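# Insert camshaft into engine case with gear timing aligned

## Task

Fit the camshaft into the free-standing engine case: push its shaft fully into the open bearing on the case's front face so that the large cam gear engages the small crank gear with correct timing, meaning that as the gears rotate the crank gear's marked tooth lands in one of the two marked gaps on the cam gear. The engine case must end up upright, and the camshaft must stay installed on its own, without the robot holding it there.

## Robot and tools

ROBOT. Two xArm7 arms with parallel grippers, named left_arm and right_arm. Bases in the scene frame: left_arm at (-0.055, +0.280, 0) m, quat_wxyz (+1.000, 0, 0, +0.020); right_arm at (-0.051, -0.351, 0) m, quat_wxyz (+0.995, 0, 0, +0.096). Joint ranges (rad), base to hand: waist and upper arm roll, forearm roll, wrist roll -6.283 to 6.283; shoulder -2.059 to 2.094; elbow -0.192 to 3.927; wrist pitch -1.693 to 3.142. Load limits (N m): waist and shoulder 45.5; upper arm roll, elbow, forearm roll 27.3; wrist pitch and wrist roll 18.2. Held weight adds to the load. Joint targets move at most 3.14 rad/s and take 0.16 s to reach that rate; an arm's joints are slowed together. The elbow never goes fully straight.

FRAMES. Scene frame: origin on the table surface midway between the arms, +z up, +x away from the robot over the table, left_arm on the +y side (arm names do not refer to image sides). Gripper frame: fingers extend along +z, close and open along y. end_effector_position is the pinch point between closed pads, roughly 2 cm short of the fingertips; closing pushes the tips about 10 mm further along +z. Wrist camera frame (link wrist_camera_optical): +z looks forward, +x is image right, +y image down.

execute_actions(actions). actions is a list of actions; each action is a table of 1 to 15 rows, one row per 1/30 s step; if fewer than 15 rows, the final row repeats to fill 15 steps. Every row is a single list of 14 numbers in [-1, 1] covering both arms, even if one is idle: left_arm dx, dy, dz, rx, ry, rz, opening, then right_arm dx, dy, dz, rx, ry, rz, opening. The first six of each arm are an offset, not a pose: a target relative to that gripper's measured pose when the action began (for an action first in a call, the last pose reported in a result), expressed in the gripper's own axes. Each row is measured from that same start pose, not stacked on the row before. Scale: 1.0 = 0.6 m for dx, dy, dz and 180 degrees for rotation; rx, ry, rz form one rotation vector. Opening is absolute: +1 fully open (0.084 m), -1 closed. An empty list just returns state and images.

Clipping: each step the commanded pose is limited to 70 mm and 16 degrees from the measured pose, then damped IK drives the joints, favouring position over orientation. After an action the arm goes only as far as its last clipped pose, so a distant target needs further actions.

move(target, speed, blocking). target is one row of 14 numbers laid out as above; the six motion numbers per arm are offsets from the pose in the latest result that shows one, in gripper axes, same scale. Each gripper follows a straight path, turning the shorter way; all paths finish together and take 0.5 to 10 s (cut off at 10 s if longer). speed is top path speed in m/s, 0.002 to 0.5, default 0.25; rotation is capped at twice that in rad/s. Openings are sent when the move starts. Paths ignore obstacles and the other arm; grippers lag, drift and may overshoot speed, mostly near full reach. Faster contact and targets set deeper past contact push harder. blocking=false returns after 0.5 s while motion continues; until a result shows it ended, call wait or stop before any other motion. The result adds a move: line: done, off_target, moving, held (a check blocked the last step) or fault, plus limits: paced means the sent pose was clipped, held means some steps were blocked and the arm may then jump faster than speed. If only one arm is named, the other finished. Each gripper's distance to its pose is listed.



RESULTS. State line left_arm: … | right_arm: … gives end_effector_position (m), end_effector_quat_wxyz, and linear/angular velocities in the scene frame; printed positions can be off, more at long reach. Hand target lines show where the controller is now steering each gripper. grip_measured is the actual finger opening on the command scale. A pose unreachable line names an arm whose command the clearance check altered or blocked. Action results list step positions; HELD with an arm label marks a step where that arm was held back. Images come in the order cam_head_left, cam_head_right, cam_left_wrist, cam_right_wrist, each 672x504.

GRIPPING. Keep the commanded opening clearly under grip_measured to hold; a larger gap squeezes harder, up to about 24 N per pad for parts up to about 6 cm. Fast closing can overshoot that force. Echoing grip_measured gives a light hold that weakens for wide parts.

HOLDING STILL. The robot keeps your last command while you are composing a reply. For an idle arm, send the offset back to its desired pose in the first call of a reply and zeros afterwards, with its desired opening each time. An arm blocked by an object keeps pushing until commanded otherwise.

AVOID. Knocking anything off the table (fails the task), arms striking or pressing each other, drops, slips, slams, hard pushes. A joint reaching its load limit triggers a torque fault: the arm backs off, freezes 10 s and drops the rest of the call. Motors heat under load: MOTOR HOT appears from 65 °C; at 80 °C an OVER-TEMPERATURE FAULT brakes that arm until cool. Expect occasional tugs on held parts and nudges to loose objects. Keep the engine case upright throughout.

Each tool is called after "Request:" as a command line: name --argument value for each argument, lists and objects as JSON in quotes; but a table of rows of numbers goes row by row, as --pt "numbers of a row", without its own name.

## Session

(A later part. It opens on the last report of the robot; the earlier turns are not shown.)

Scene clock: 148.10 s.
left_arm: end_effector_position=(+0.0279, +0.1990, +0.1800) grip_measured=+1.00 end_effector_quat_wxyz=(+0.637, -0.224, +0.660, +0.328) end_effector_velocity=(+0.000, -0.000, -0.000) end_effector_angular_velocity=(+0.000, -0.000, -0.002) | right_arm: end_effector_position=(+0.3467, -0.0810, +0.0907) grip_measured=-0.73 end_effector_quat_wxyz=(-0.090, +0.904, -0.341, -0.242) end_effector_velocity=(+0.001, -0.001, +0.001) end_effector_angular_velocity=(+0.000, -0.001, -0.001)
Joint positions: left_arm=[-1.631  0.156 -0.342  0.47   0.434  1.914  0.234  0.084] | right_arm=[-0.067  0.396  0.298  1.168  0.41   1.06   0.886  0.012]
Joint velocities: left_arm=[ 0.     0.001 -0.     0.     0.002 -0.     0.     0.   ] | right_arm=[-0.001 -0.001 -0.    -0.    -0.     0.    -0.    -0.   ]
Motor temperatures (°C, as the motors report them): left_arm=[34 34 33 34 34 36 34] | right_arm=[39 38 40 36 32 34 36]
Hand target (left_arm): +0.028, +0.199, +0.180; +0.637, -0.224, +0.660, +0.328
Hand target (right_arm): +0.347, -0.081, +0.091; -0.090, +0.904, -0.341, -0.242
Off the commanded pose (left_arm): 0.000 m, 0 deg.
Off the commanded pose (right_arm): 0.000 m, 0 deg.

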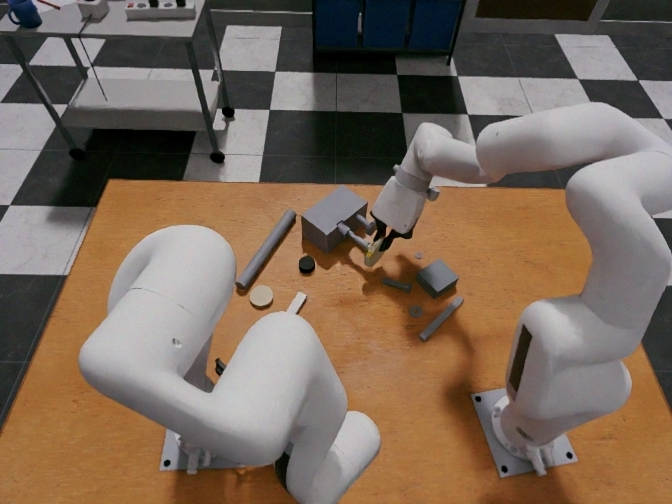

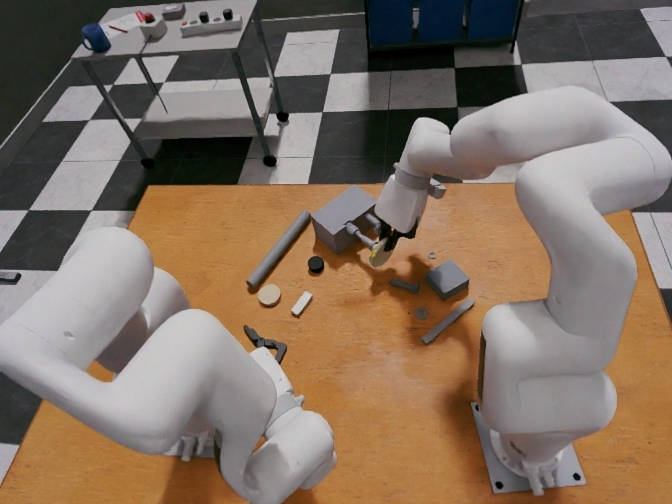

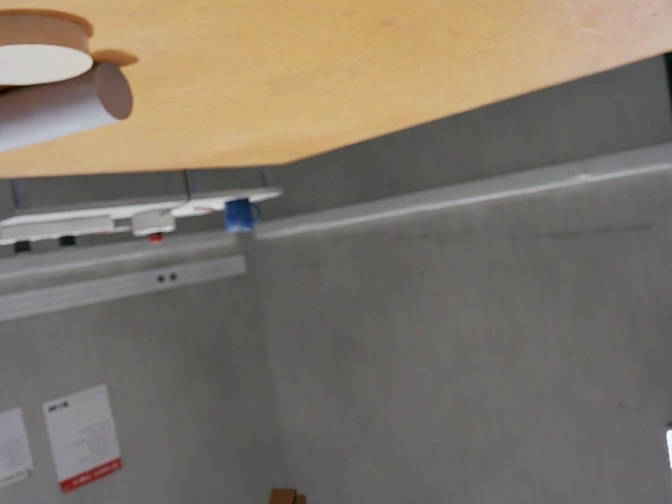

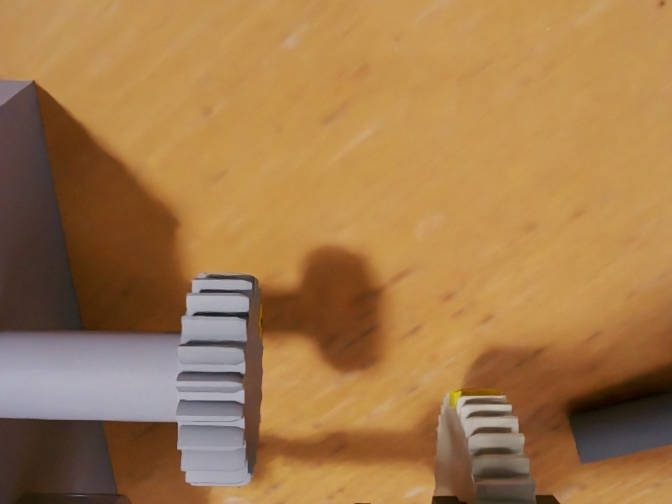

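Request:
move --target '[0,0,0,0,0,0,1, -0.0025,0,-0.0043,0,0,0,-1]' --speed 0.02

Request:
move --target '[0,0,0,0,0,0,1, 0,-0.017,0,0,0,0,-1]' --speed 0.01

Request:
zoom_image --camera "cam_head_right" --region '[300, 180, 430, 280]'

Scene clock: 164.87 s.
left_arm: end_effector_position=(+0.0279, +0.1990, +0.1800) grip_measured=+1.00 end_effector_quat_wxyz=(+0.637, -0.224, +0.660, +0.328) end_effector_velocity=(-0.000, +0.000, -0.000) end_effector_angular_velocity=(+0.001, +0.000, +0.002) | right_arm: end_effector_position=(+0.3465, -0.0808, +0.0933) grip_measured=-0.73 end_effector_quat_wxyz=(-0.090, +0.904, -0.341, -0.242) end_effector_velocity=(+0.000, -0.001, +0.003) end_effector_angular_velocity=(+0.000, -0.001, -0.001)
Joint positions: left_arm=[-1.631  0.156 -0.342  0.47   0.434  1.914  0.234  0.084] | right_arm=[-0.068  0.391  0.299  1.17   0.41   1.066  0.888  0.012]
Joint velocities: left_arm=[ 0.     0.001  0.     0.    -0.001  0.     0.     0.   ] | right_arm=[-0.002 -0.007 -0.     0.001  0.     0.007  0.001  0.001]
Motor temperatures (°C, as the motors report them): left_arm=[34 34 33 34 34 36 34] | right_arm=[39 38 40 37 32 34 36]
Hand target (left_arm): +0.028, +0.199, +0.180; +0.637, -0.224, +0.660, +0.328
Hand target (right_arm): +0.347, -0.081, +0.094; -0.090, +0.904, -0.341, -0.242
Off the commanded pose (left_arm): 0.000 m, 0 deg.
Off the commanded pose (right_arm): 0.000 m, 0 deg.
move: done

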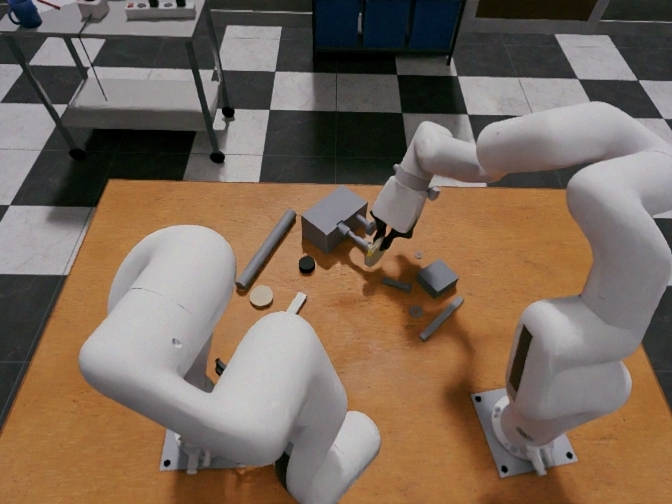

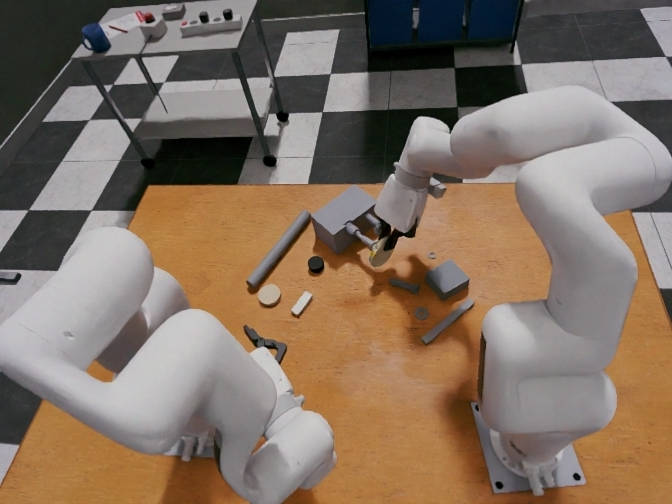

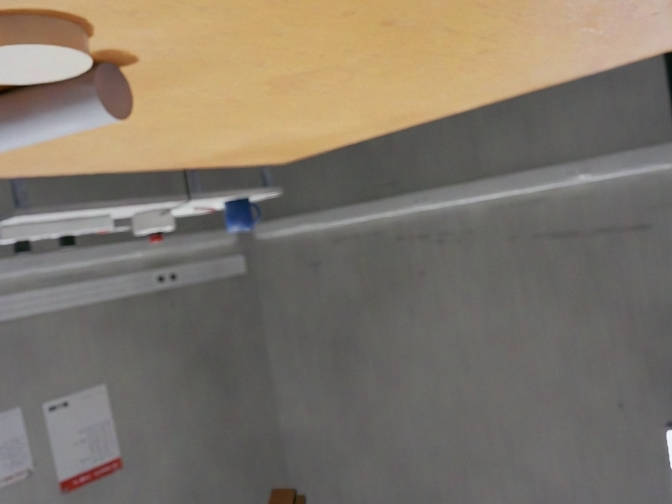

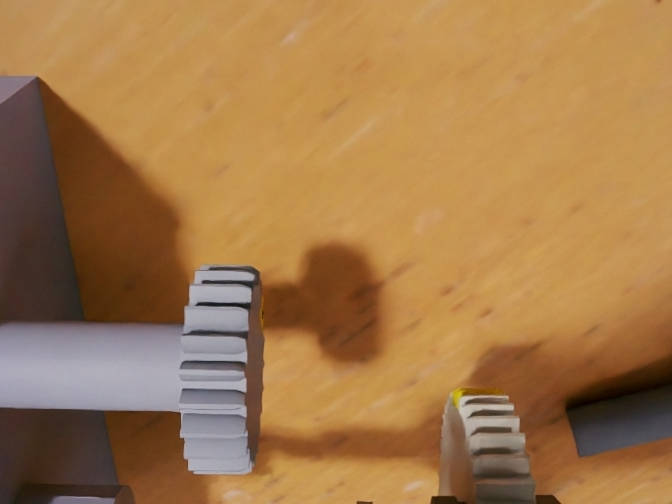

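Scene clock: 166.10 s.
left_arm: end_effector_position=(+0.0279, +0.1990, +0.1800) grip_measured=+1.00 end_effector_quat_wxyz=(+0.637, -0.224, +0.660, +0.328) end_effector_velocity=(+0.000, +0.000, +0.000) end_effector_angular_velocity=(+0.001, -0.001, +0.001) | right_arm: end_effector_position=(+0.3531, -0.0734, +0.0933) grip_measured=-0.73 end_effector_quat_wxyz=(-0.090, +0.904, -0.341, -0.242) end_effector_velocity=(+0.001, +0.003, +0.000) end_effector_angular_velocity=(-0.000, +0.001, +0.001)
Joint positions: left_arm=[-1.631  0.156 -0.342  0.47   0.434  1.914  0.234  0.084] | right_arm=[-0.057  0.417  0.299  1.207  0.403  1.072  0.904  0.012]
Joint velocities: left_arm=[ 0.001  0.     0.001 -0.     0.001  0.     0.     0.   ] | right_arm=[ 0.004  0.008  0.     0.012 -0.003  0.004  0.005 -0.   ]
Motor temperatures (°C, as the motors report them): left_arm=[34 34 33 34 34 36 34] | right_arm=[39 38 40 37 32 34 36]
Hand target (left_arm): +0.028, +0.199, +0.180; +0.637, -0.224, +0.660, +0.328
Hand target (right_arm): +0.353, -0.073, +0.093; -0.090, +0.904, -0.341, -0.242
Off the commanded pose (left_arm): 0.000 m, 0 deg.
Off the commanded pose (right_arm): 0.000 m, 0 deg.
move: done

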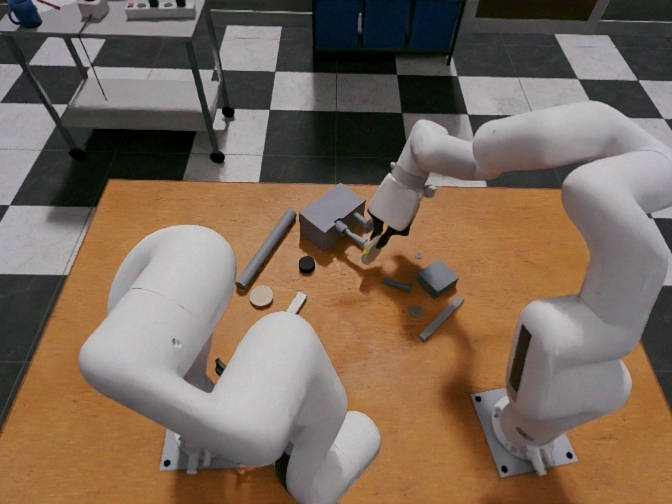

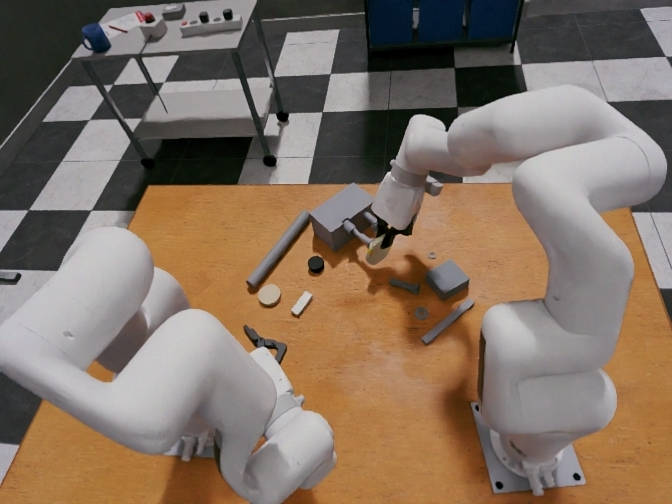

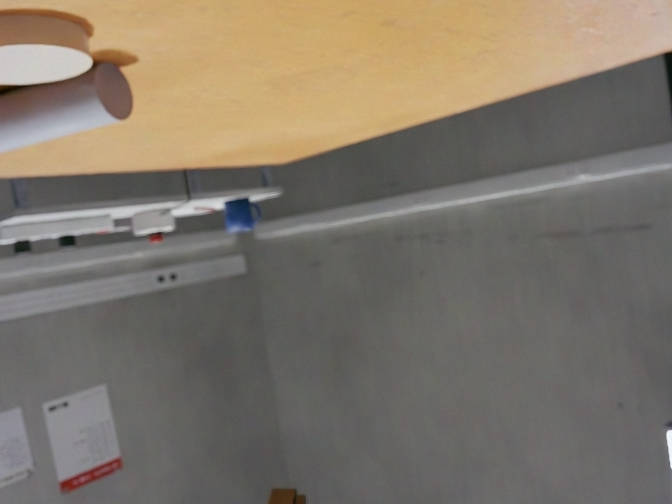

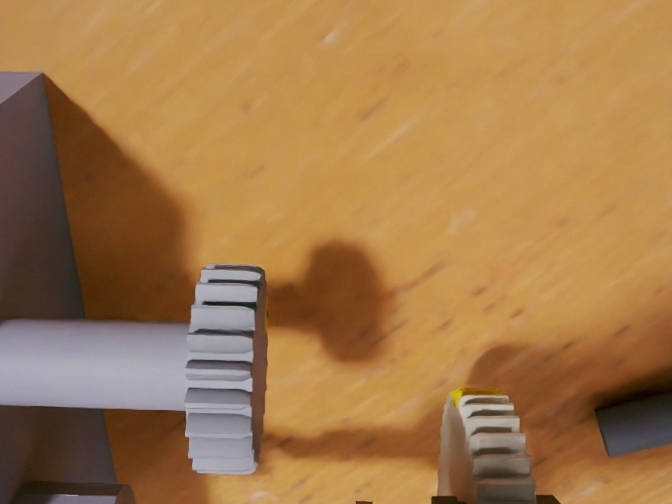

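Region (300, 180, 430, 280) of cam_head_right's 672x504 image, scaled by 3.877, with more detail than that image has; it fills the top 388 rows of this view, and the rest is white.

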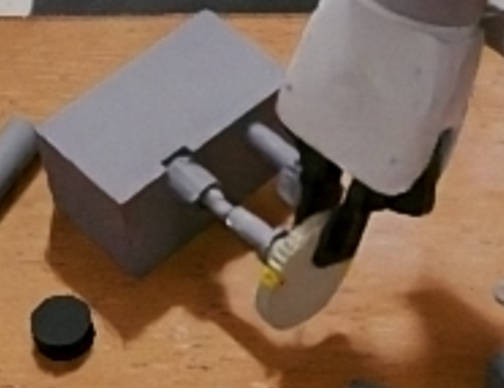

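Request:
move --target '[0,0,0,0.44,0,0,1, 0,0.012,0,0,0,0,-1]' --speed 0.2

Scene clock: 176.70 s.
left_arm: end_effector_position=(+0.0281, +0.1988, +0.1800) grip_measured=+1.00 end_effector_quat_wxyz=(+0.651, -0.184, +0.679, +0.286) end_effector_velocity=(+0.000, -0.000, +0.000) end_effector_angular_velocity=(-0.002, +0.000, +0.000) | right_arm: end_effector_position=(+0.3483, -0.0787, +0.0933) grip_measured=-0.73 end_effector_quat_wxyz=(-0.090, +0.904, -0.341, -0.242) end_effector_velocity=(-0.000, -0.000, -0.000) end_effector_angular_velocity=(+0.000, +0.000, -0.000)
Joint positions: left_arm=[-1.679  0.106 -0.397  0.418  0.45   1.89   0.25   0.084] | right_arm=[-0.065  0.398  0.299  1.18   0.408  1.068  0.893  0.012]
Joint velocities: left_arm=[ 0.001 -0.002 -0.001  0.     0.001 -0.     0.     0.   ] | right_arm=[-0.001 -0.001  0.    -0.002  0.    -0.001 -0.001  0.   ]
Motor temperatures (°C, as the motors report them): left_arm=[34 34 33 34 34 36 34] | right_arm=[39 38 40 37 32 34 36]
Hand target (left_arm): +0.028, +0.199, +0.180; +0.651, -0.184, +0.679, +0.286
Hand target (right_arm): +0.348, -0.079, +0.093; -0.090, +0.904, -0.341, -0.242
Off the commanded pose (left_arm): 0.000 m, 72 deg; orientation clipped at the last step of the last action.
Off the commanded pose (right_arm): 0.000 m, 0 deg.
move: held (left_arm); limits=paced,held; held on 97 of 113 steps (left_arm), including the last (left_arm)
pose unreachable (left arm): on one or more control steps of this call, first in action 0 (counted from 0), this arm could not follow its commanded pose, so it was not sent that pose on those steps. On the call's last step it was still not sent that pose. It may still have moved: this result reports where it is.
cause: the commanded pose would bring two parts of the arm too close to each other (its gripper and another part of the arm, with joints 2 (shoulder) to 7 (wrist roll) between them).

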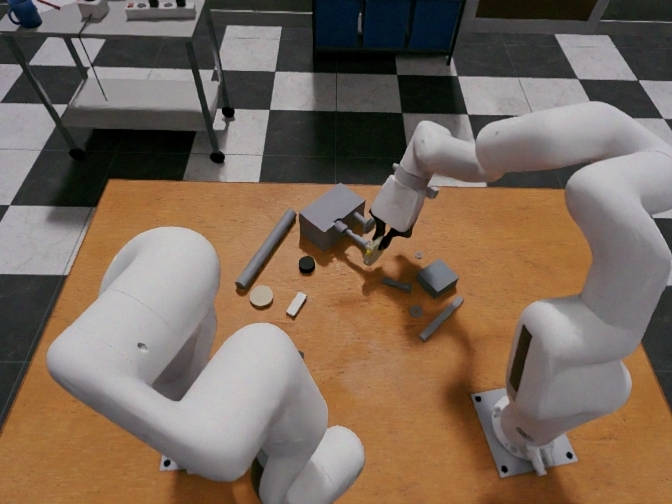

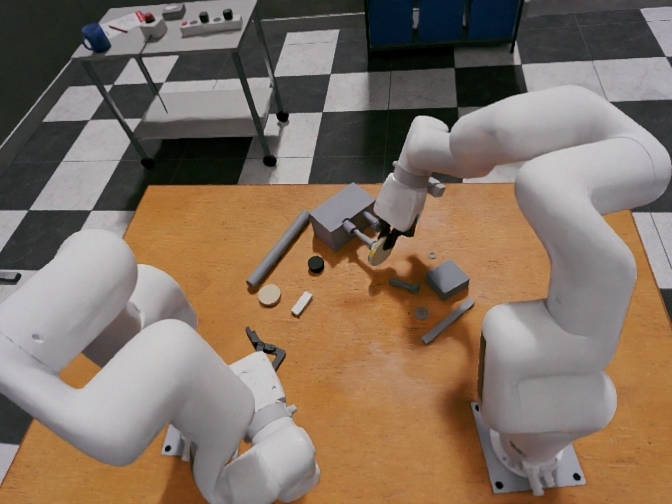

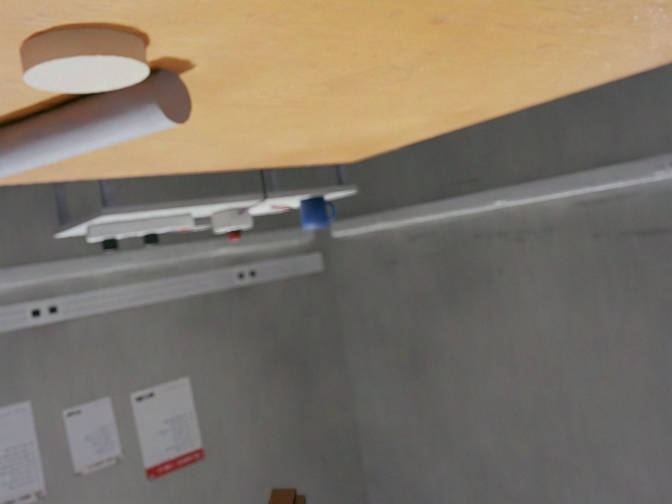

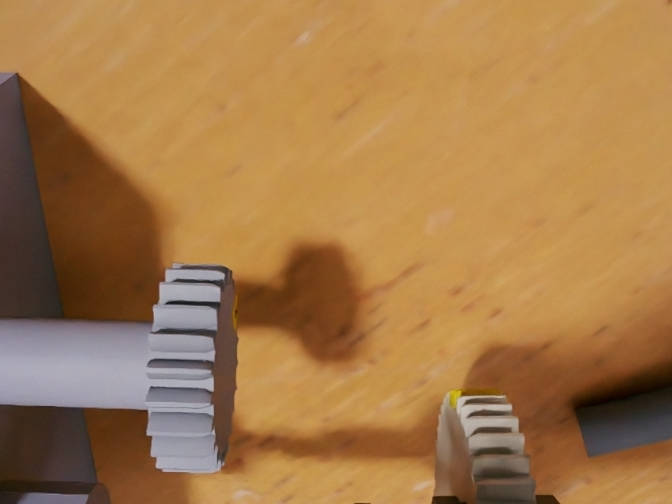

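Move away from base: gripper −y (world +x,−y).

Request:
move --target '[0,-0.17,0,0,0,0,1, 0,0,0,0,0,0,-1]' --speed 0.2

Request:
move --target '[0.05,0,0.05,0.4,0.08,0,1, 0,0,0,0,0,0,-1]' --speed 0.2

Scene clock: 187.37 s.
left_arm: end_effector_position=(+0.0912, +0.1207, +0.1648) grip_measured=+1.00 end_effector_quat_wxyz=(+0.651, -0.184, +0.679, +0.286) end_effector_velocity=(+0.001, -0.002, -0.000) end_effector_angular_velocity=(-0.002, -0.000, +0.000) | right_arm: end_effector_position=(+0.3483, -0.0787, +0.0933) grip_measured=-0.73 end_effector_quat_wxyz=(-0.090, +0.904, -0.341, -0.242) end_effector_velocity=(+0.000, -0.000, -0.000) end_effector_angular_velocity=(-0.000, -0.000, -0.000)
Joint positions: left_arm=[-1.554  0.277 -0.247  0.601  0.749  1.874  0.323  0.084] | right_arm=[-0.065  0.398  0.299  1.18   0.408  1.068  0.893  0.012]
Joint velocities: left_arm=[ 0.002  0.004  0.004  0.006  0.006 -0.001  0.001  0.   ] | right_arm=[-0.     0.     0.    -0.    -0.    -0.001 -0.    -0.   ]
Motor temperatures (°C, as the motors report them): left_arm=[34 34 33 34 34 36 34] | right_arm=[39 38 40 36 32 34 36]
Hand target (left_arm): +0.091, +0.121, +0.165; +0.650, -0.184, +0.679, +0.287
Hand target (right_arm): +0.348, -0.079, +0.093; -0.090, +0.904, -0.341, -0.242
Off the commanded pose (left_arm): 0.001 m, 0 deg.
Off the commanded pose (right_arm): 0.000 m, 0 deg.
move: done

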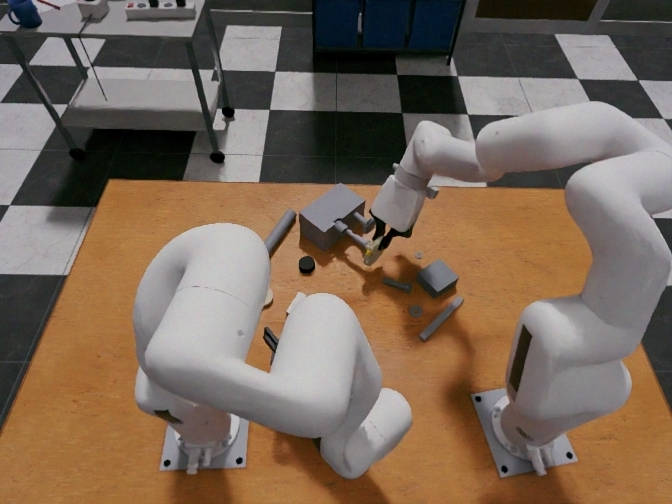

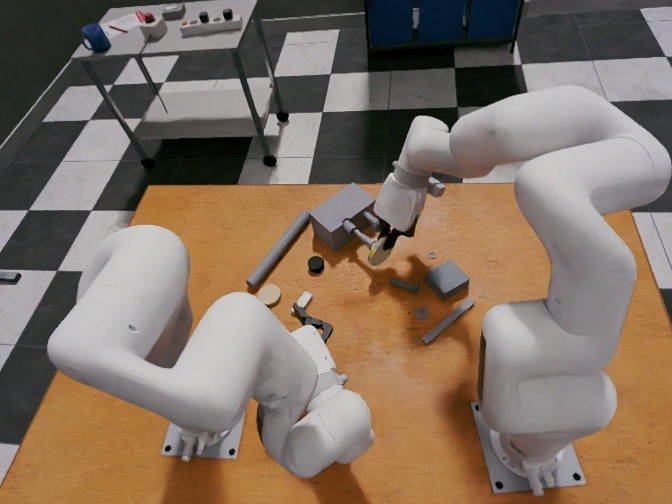

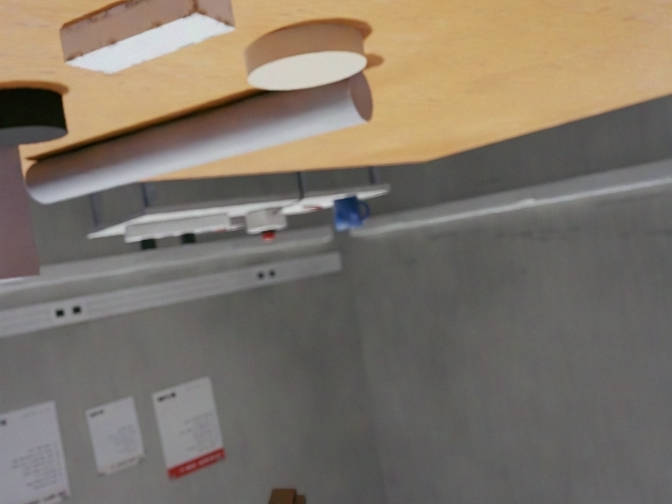

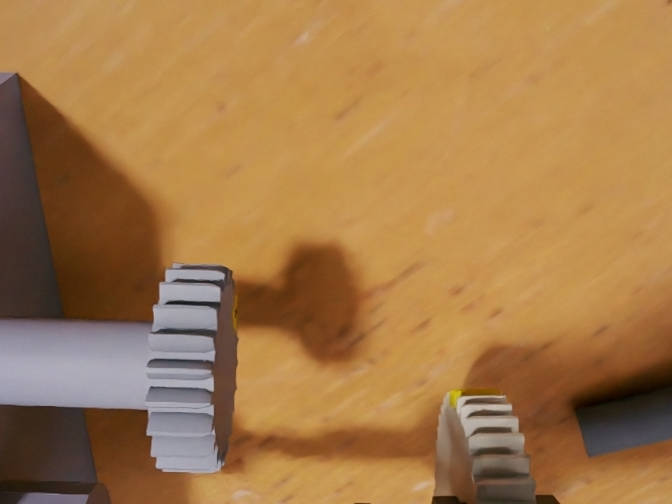

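Scene clock: 190.87 s.
left_arm: end_effector_position=(+0.1017, +0.1314, +0.1499) grip_measured=+1.00 end_effector_quat_wxyz=(+0.639, -0.003, +0.767, +0.065) end_effector_velocity=(-0.000, -0.001, +0.000) end_effector_angular_velocity=(-0.003, +0.000, -0.001) | right_arm: end_effector_position=(+0.3483, -0.0787, +0.0933) grip_measured=-0.73 end_effector_quat_wxyz=(-0.090, +0.904, -0.341, -0.242) end_effector_velocity=(+0.000, -0.000, -0.000) end_effector_angular_velocity=(+0.000, +0.000, -0.001)
Joint positions: left_arm=[-1.702 -0.245 -0.41   0.102  0.92   1.508  0.421  0.084] | right_arm=[-0.065  0.398  0.299  1.18   0.408  1.068  0.893  0.012]
Joint velocities: left_arm=[-0.001 -0.002 -0.     0.     0.    -0.    -0.     0.   ] | right_arm=[-0.001  0.001 -0.     0.     0.    -0.     0.    -0.   ]
Motor temperatures (°C, as the motors report them): left_arm=[34 34 33 34 34 36 34] | right_arm=[39 38 40 36 32 34 36]
Hand target (left_arm): +0.102, +0.131, +0.150; +0.639, -0.003, +0.767, +0.065
Hand target (right_arm): +0.348, -0.079, +0.093; -0.090, +0.904, -0.341, -0.242
Off the commanded pose (left_arm): 0.021 m, 39 deg; orientation clipped at the last step of the last action.
Off the commanded pose (right_arm): 0.000 m, 0 deg.
move: held (left_arm); limits=paced,held; held on 52 of 105 steps (left_arm), including the last (left_arm)
pose unreachable (left arm): on one or more control steps of this call, first in action 0 (counted from 0), this arm could not follow its commanded pose, so it was not sent that pose on those steps. On the call's last step it was still not sent that pose. It may still have moved: this result reports where it is.
cause: the commanded pose would bring two parts of the arm too close to each other (joints 2 (shoulder) to 5 (forearm roll) lie between them).

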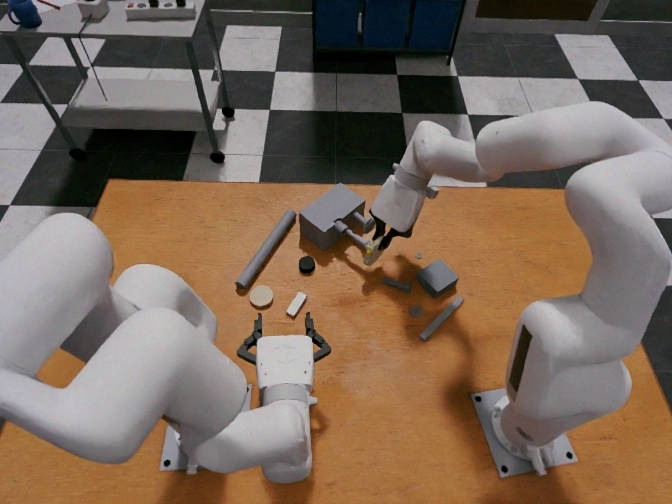

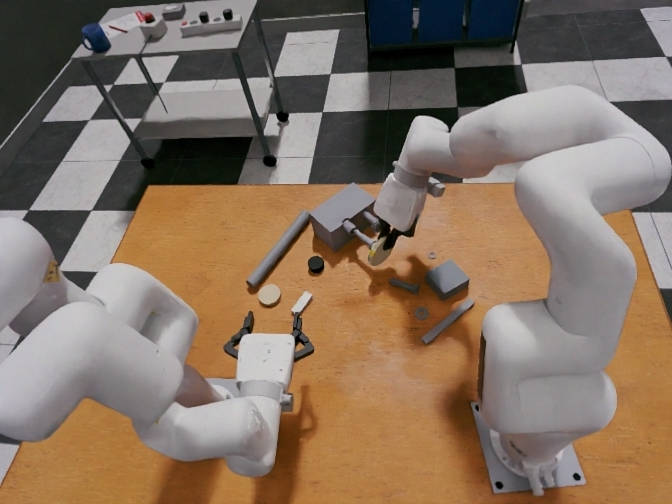

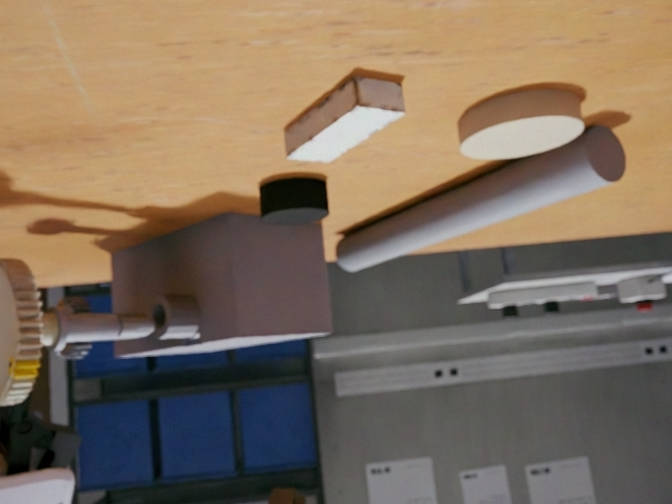

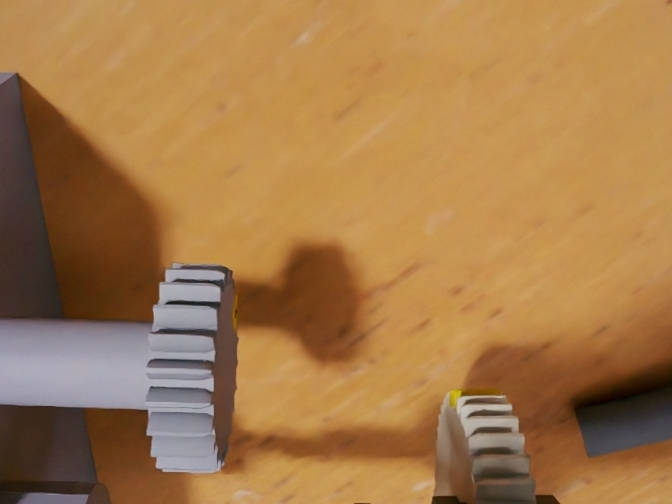

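Useful. Get closer.

Request:
move --target '[-0.03,-0.13,0.17,0.1,0,0,1, 0,0,0,0,0,0,-1]' --speed 0.2

Scene clock: 196.10 s.
left_arm: end_effector_position=(+0.1062, +0.1284, +0.1497) grip_measured=+1.00 end_effector_quat_wxyz=(+0.639, +0.002, +0.767, +0.059) end_effector_velocity=(-0.000, -0.001, +0.000) end_effector_angular_velocity=(+0.001, -0.001, -0.004) | right_arm: end_effector_position=(+0.3483, -0.0787, +0.0933) grip_measured=-0.73 end_effector_quat_wxyz=(-0.090, +0.904, -0.341, -0.242) end_effector_velocity=(-0.000, +0.000, -0.000) end_effector_angular_velocity=(-0.000, +0.001, +0.000)
Joint positions: left_arm=[-1.692 -0.257 -0.4    0.091  0.953  1.494  0.425  0.084] | right_arm=[-0.065  0.398  0.299  1.18   0.408  1.068  0.893  0.012]
Joint velocities: left_arm=[-0.001  0.001 -0.001 -0.     0.002 -0.    -0.     0.   ] | right_arm=[0.    0.001 0.    0.    0.    0.001 0.    0.   ]
Motor temperatures (°C, as the motors report them): left_arm=[34 34 33 34 34 36 34] | right_arm=[39 38 40 36 32 34 36]
Hand target (left_arm): +0.106, +0.128, +0.150; +0.639, +0.002, +0.767, +0.059
Hand target (right_arm): +0.348, -0.079, +0.093; -0.090, +0.904, -0.341, -0.242
Off the commanded pose (left_arm): 0.124 m, 17 deg; position and orientation clipped at the last step of the last action.
Off the commanded pose (right_arm): 0.000 m, 0 deg.
move: held (left_arm); limits=paced,held; held on 24 of 32 steps (left_arm), including the last (left_arm)
pose unreachable (left arm): on one or more control steps of this call, first in action 0 (counted from 0), this arm could not follow its commanded pose, so it was not sent that pose on those steps. On the call's last step it was still not sent that pose. It may still have moved: this result reports where it is.
cause: the commanded pose would bring two parts of the arm too close to each other (joints 2 (shoulder) to 5 (forearm roll) lie between them).

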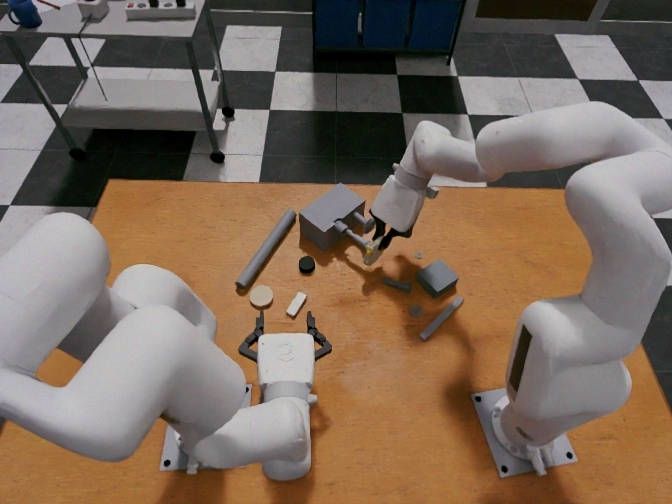

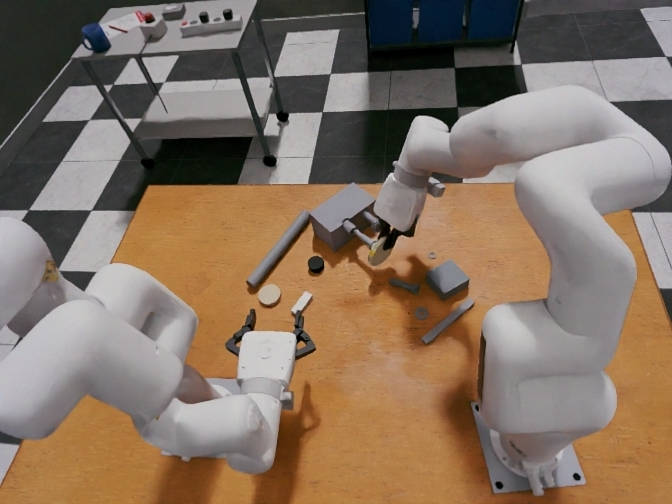

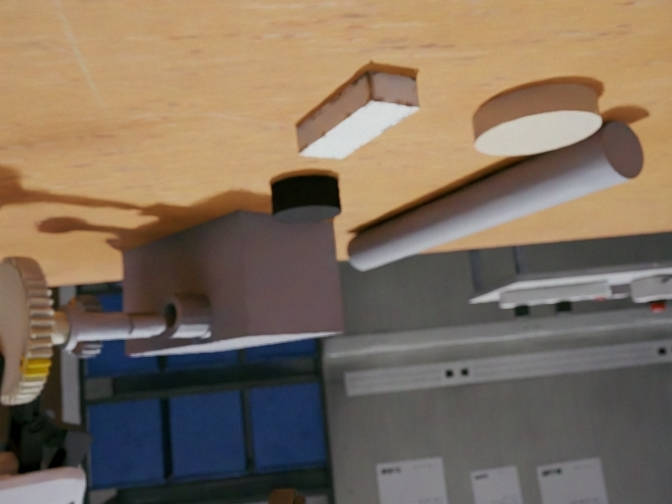

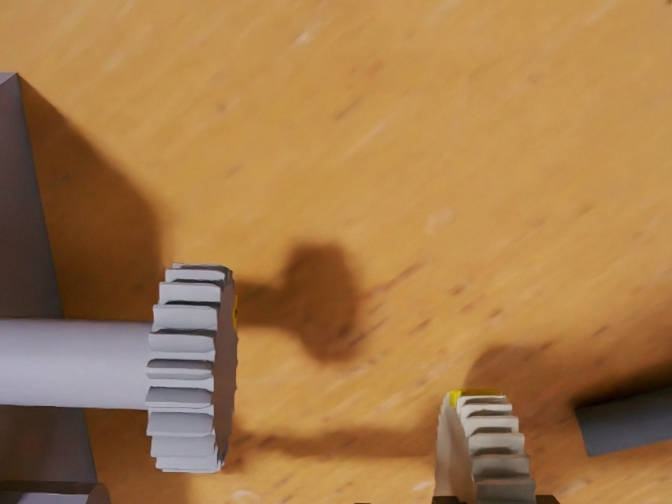

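Request:
move --target '[0,-0.17,0,0,0,0,1, 0,0,0,0,0,0,-1]' --speed 0.2

Request:
move --target '[-0.03,0,0.15,0.08,0,0,1, 0,0,0,0,0,0,-1]' --speed 0.2

Scene clock: 209.73 s.
left_arm: end_effector_position=(+0.1132, +0.0275, +0.1404) grip_measured=+1.00 end_effector_quat_wxyz=(+0.638, +0.002, +0.767, +0.059) end_effector_velocity=(+0.001, -0.002, -0.001) end_effector_angular_velocity=(+0.001, -0.003, +0.004) | right_arm: end_effector_position=(+0.3483, -0.0787, +0.0933) grip_measured=-0.73 end_effector_quat_wxyz=(-0.090, +0.904, -0.341, -0.242) end_effector_velocity=(+0.000, -0.000, +0.000) end_effector_angular_velocity=(+0.000, -0.001, +0.000)
Joint positions: left_arm=[-1.559  0.081 -0.314  0.41   1.192  1.535  0.397  0.084] | right_arm=[-0.065  0.398  0.299  1.18   0.408  1.068  0.893  0.012]
Joint velocities: left_arm=[ 0.002  0.015  0.003  0.011  0.004  0.005 -0.003  0.   ] | right_arm=[-0.    -0.001  0.    -0.    -0.     0.    -0.     0.   ]
Motor temperatures (°C, as the motors report them): left_arm=[34 34 33 34 34 36 34] | right_arm=[39 38 40 36 32 34 36]
Hand target (left_arm): +0.113, +0.027, +0.140; +0.639, +0.002, +0.767, +0.059
Hand target (right_arm): +0.348, -0.079, +0.093; -0.090, +0.904, -0.341, -0.242
Off the commanded pose (left_arm): 0.001 m, 0 deg.
Off the commanded pose (right_arm): 0.000 m, 0 deg.
move: done

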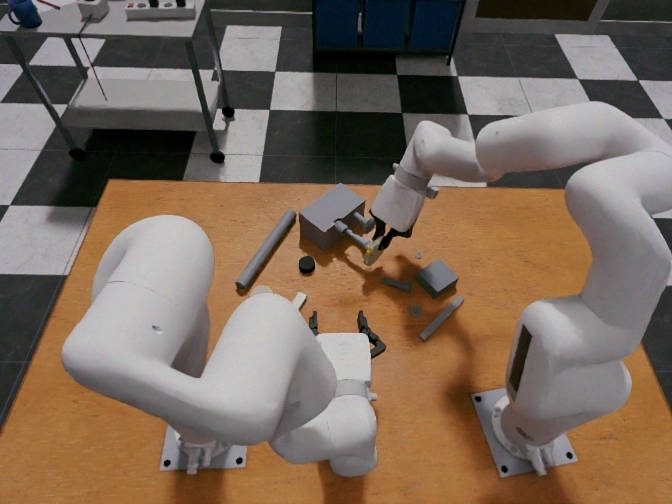

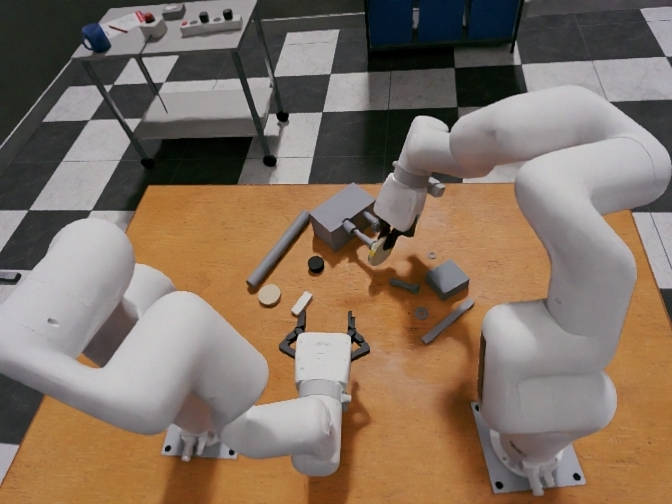

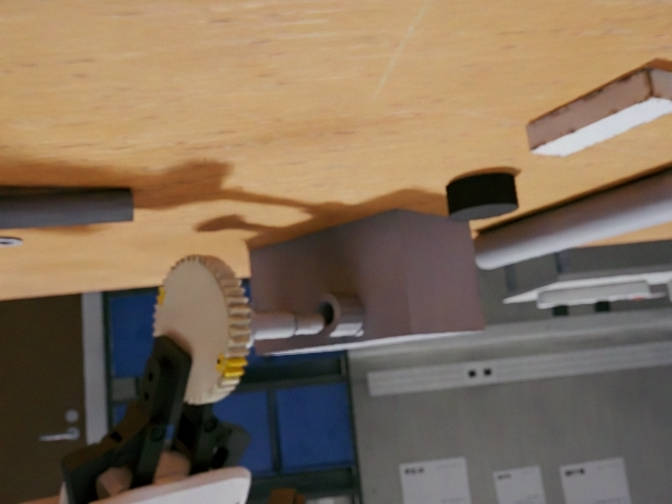

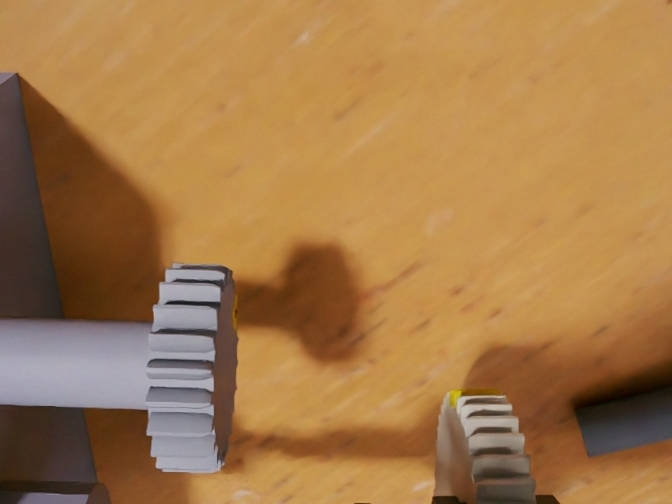

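Scene clock: 211.13 s.
left_arm: end_effector_position=(+0.2036, +0.0340, +0.1411) grip_measured=+1.00 end_effector_quat_wxyz=(+0.632, +0.082, +0.770, -0.038) end_effector_velocity=(+0.002, -0.002, -0.000) end_effector_angular_velocity=(-0.003, +0.006, -0.013) | right_arm: end_effector_position=(+0.3483, -0.0787, +0.0933) grip_measured=-0.73 end_effector_quat_wxyz=(-0.090, +0.904, -0.341, -0.242) end_effector_velocity=(-0.000, +0.000, +0.000) end_effector_angular_velocity=(+0.000, -0.000, +0.000)
Joint positions: left_arm=[-1.34  -0.143 -0.095  0.168  1.835  1.265  0.348  0.084] | right_arm=[-0.065  0.398  0.299  1.18   0.408  1.068  0.893  0.012]
Joint velocities: left_arm=[ 0.008 -0.007  0.01  -0.003  0.029 -0.015 -0.003 -0.   ] | right_arm=[ 0. -0.  0. -0.  0.  0. -0. -0.]
Motor temperatures (°C, as the motors report them): left_arm=[34 34 33 34 34 36 34] | right_arm=[39 38 40 36 32 34 36]
Hand target (left_arm): +0.204, +0.034, +0.141; +0.632, +0.082, +0.770, -0.038
Hand target (right_arm): +0.348, -0.079, +0.093; -0.090, +0.904, -0.341, -0.242
Off the commanded pose (left_arm): 0.001 m, 0 deg.
Off the commanded pose (right_arm): 0.000 m, 0 deg.
move: done

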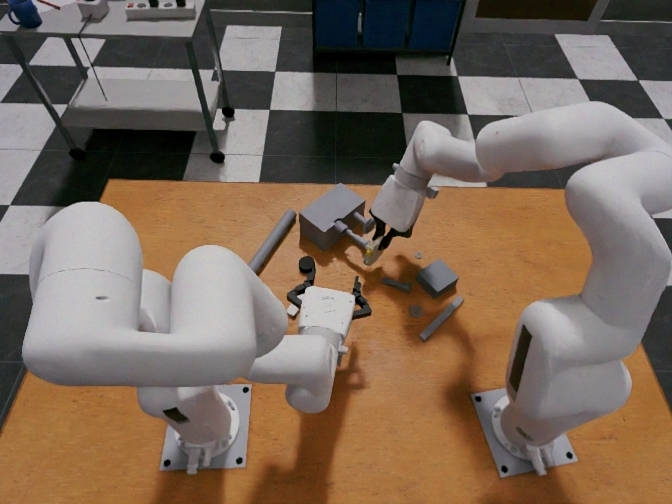

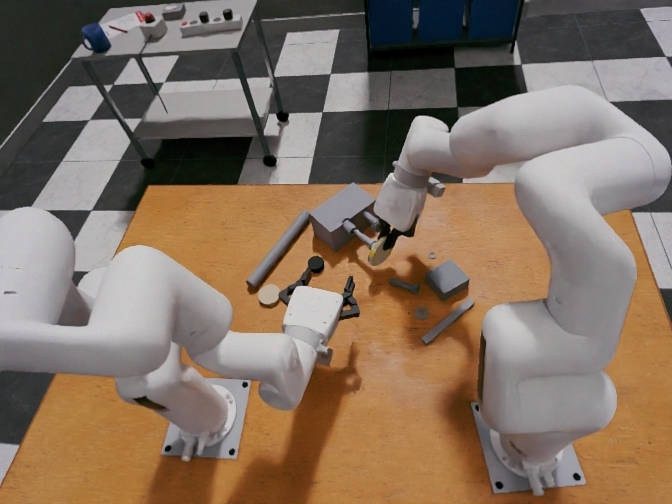

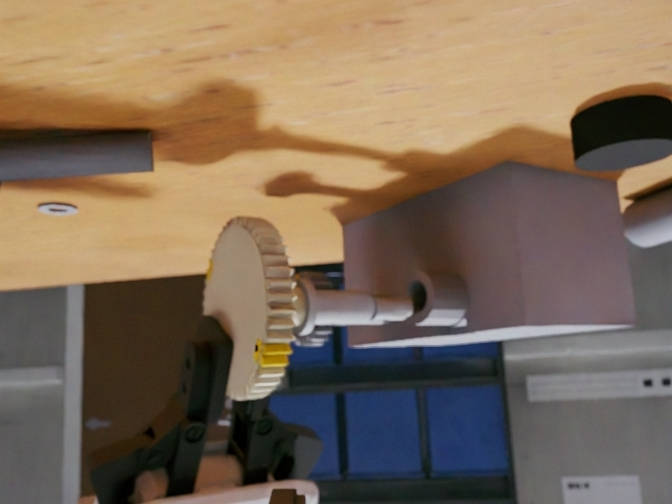

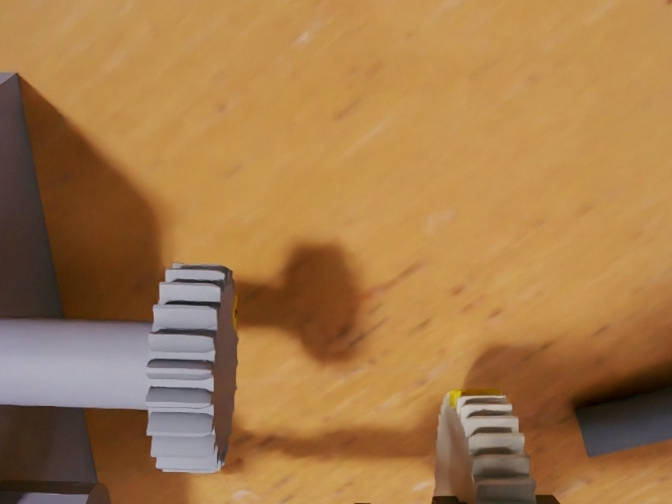

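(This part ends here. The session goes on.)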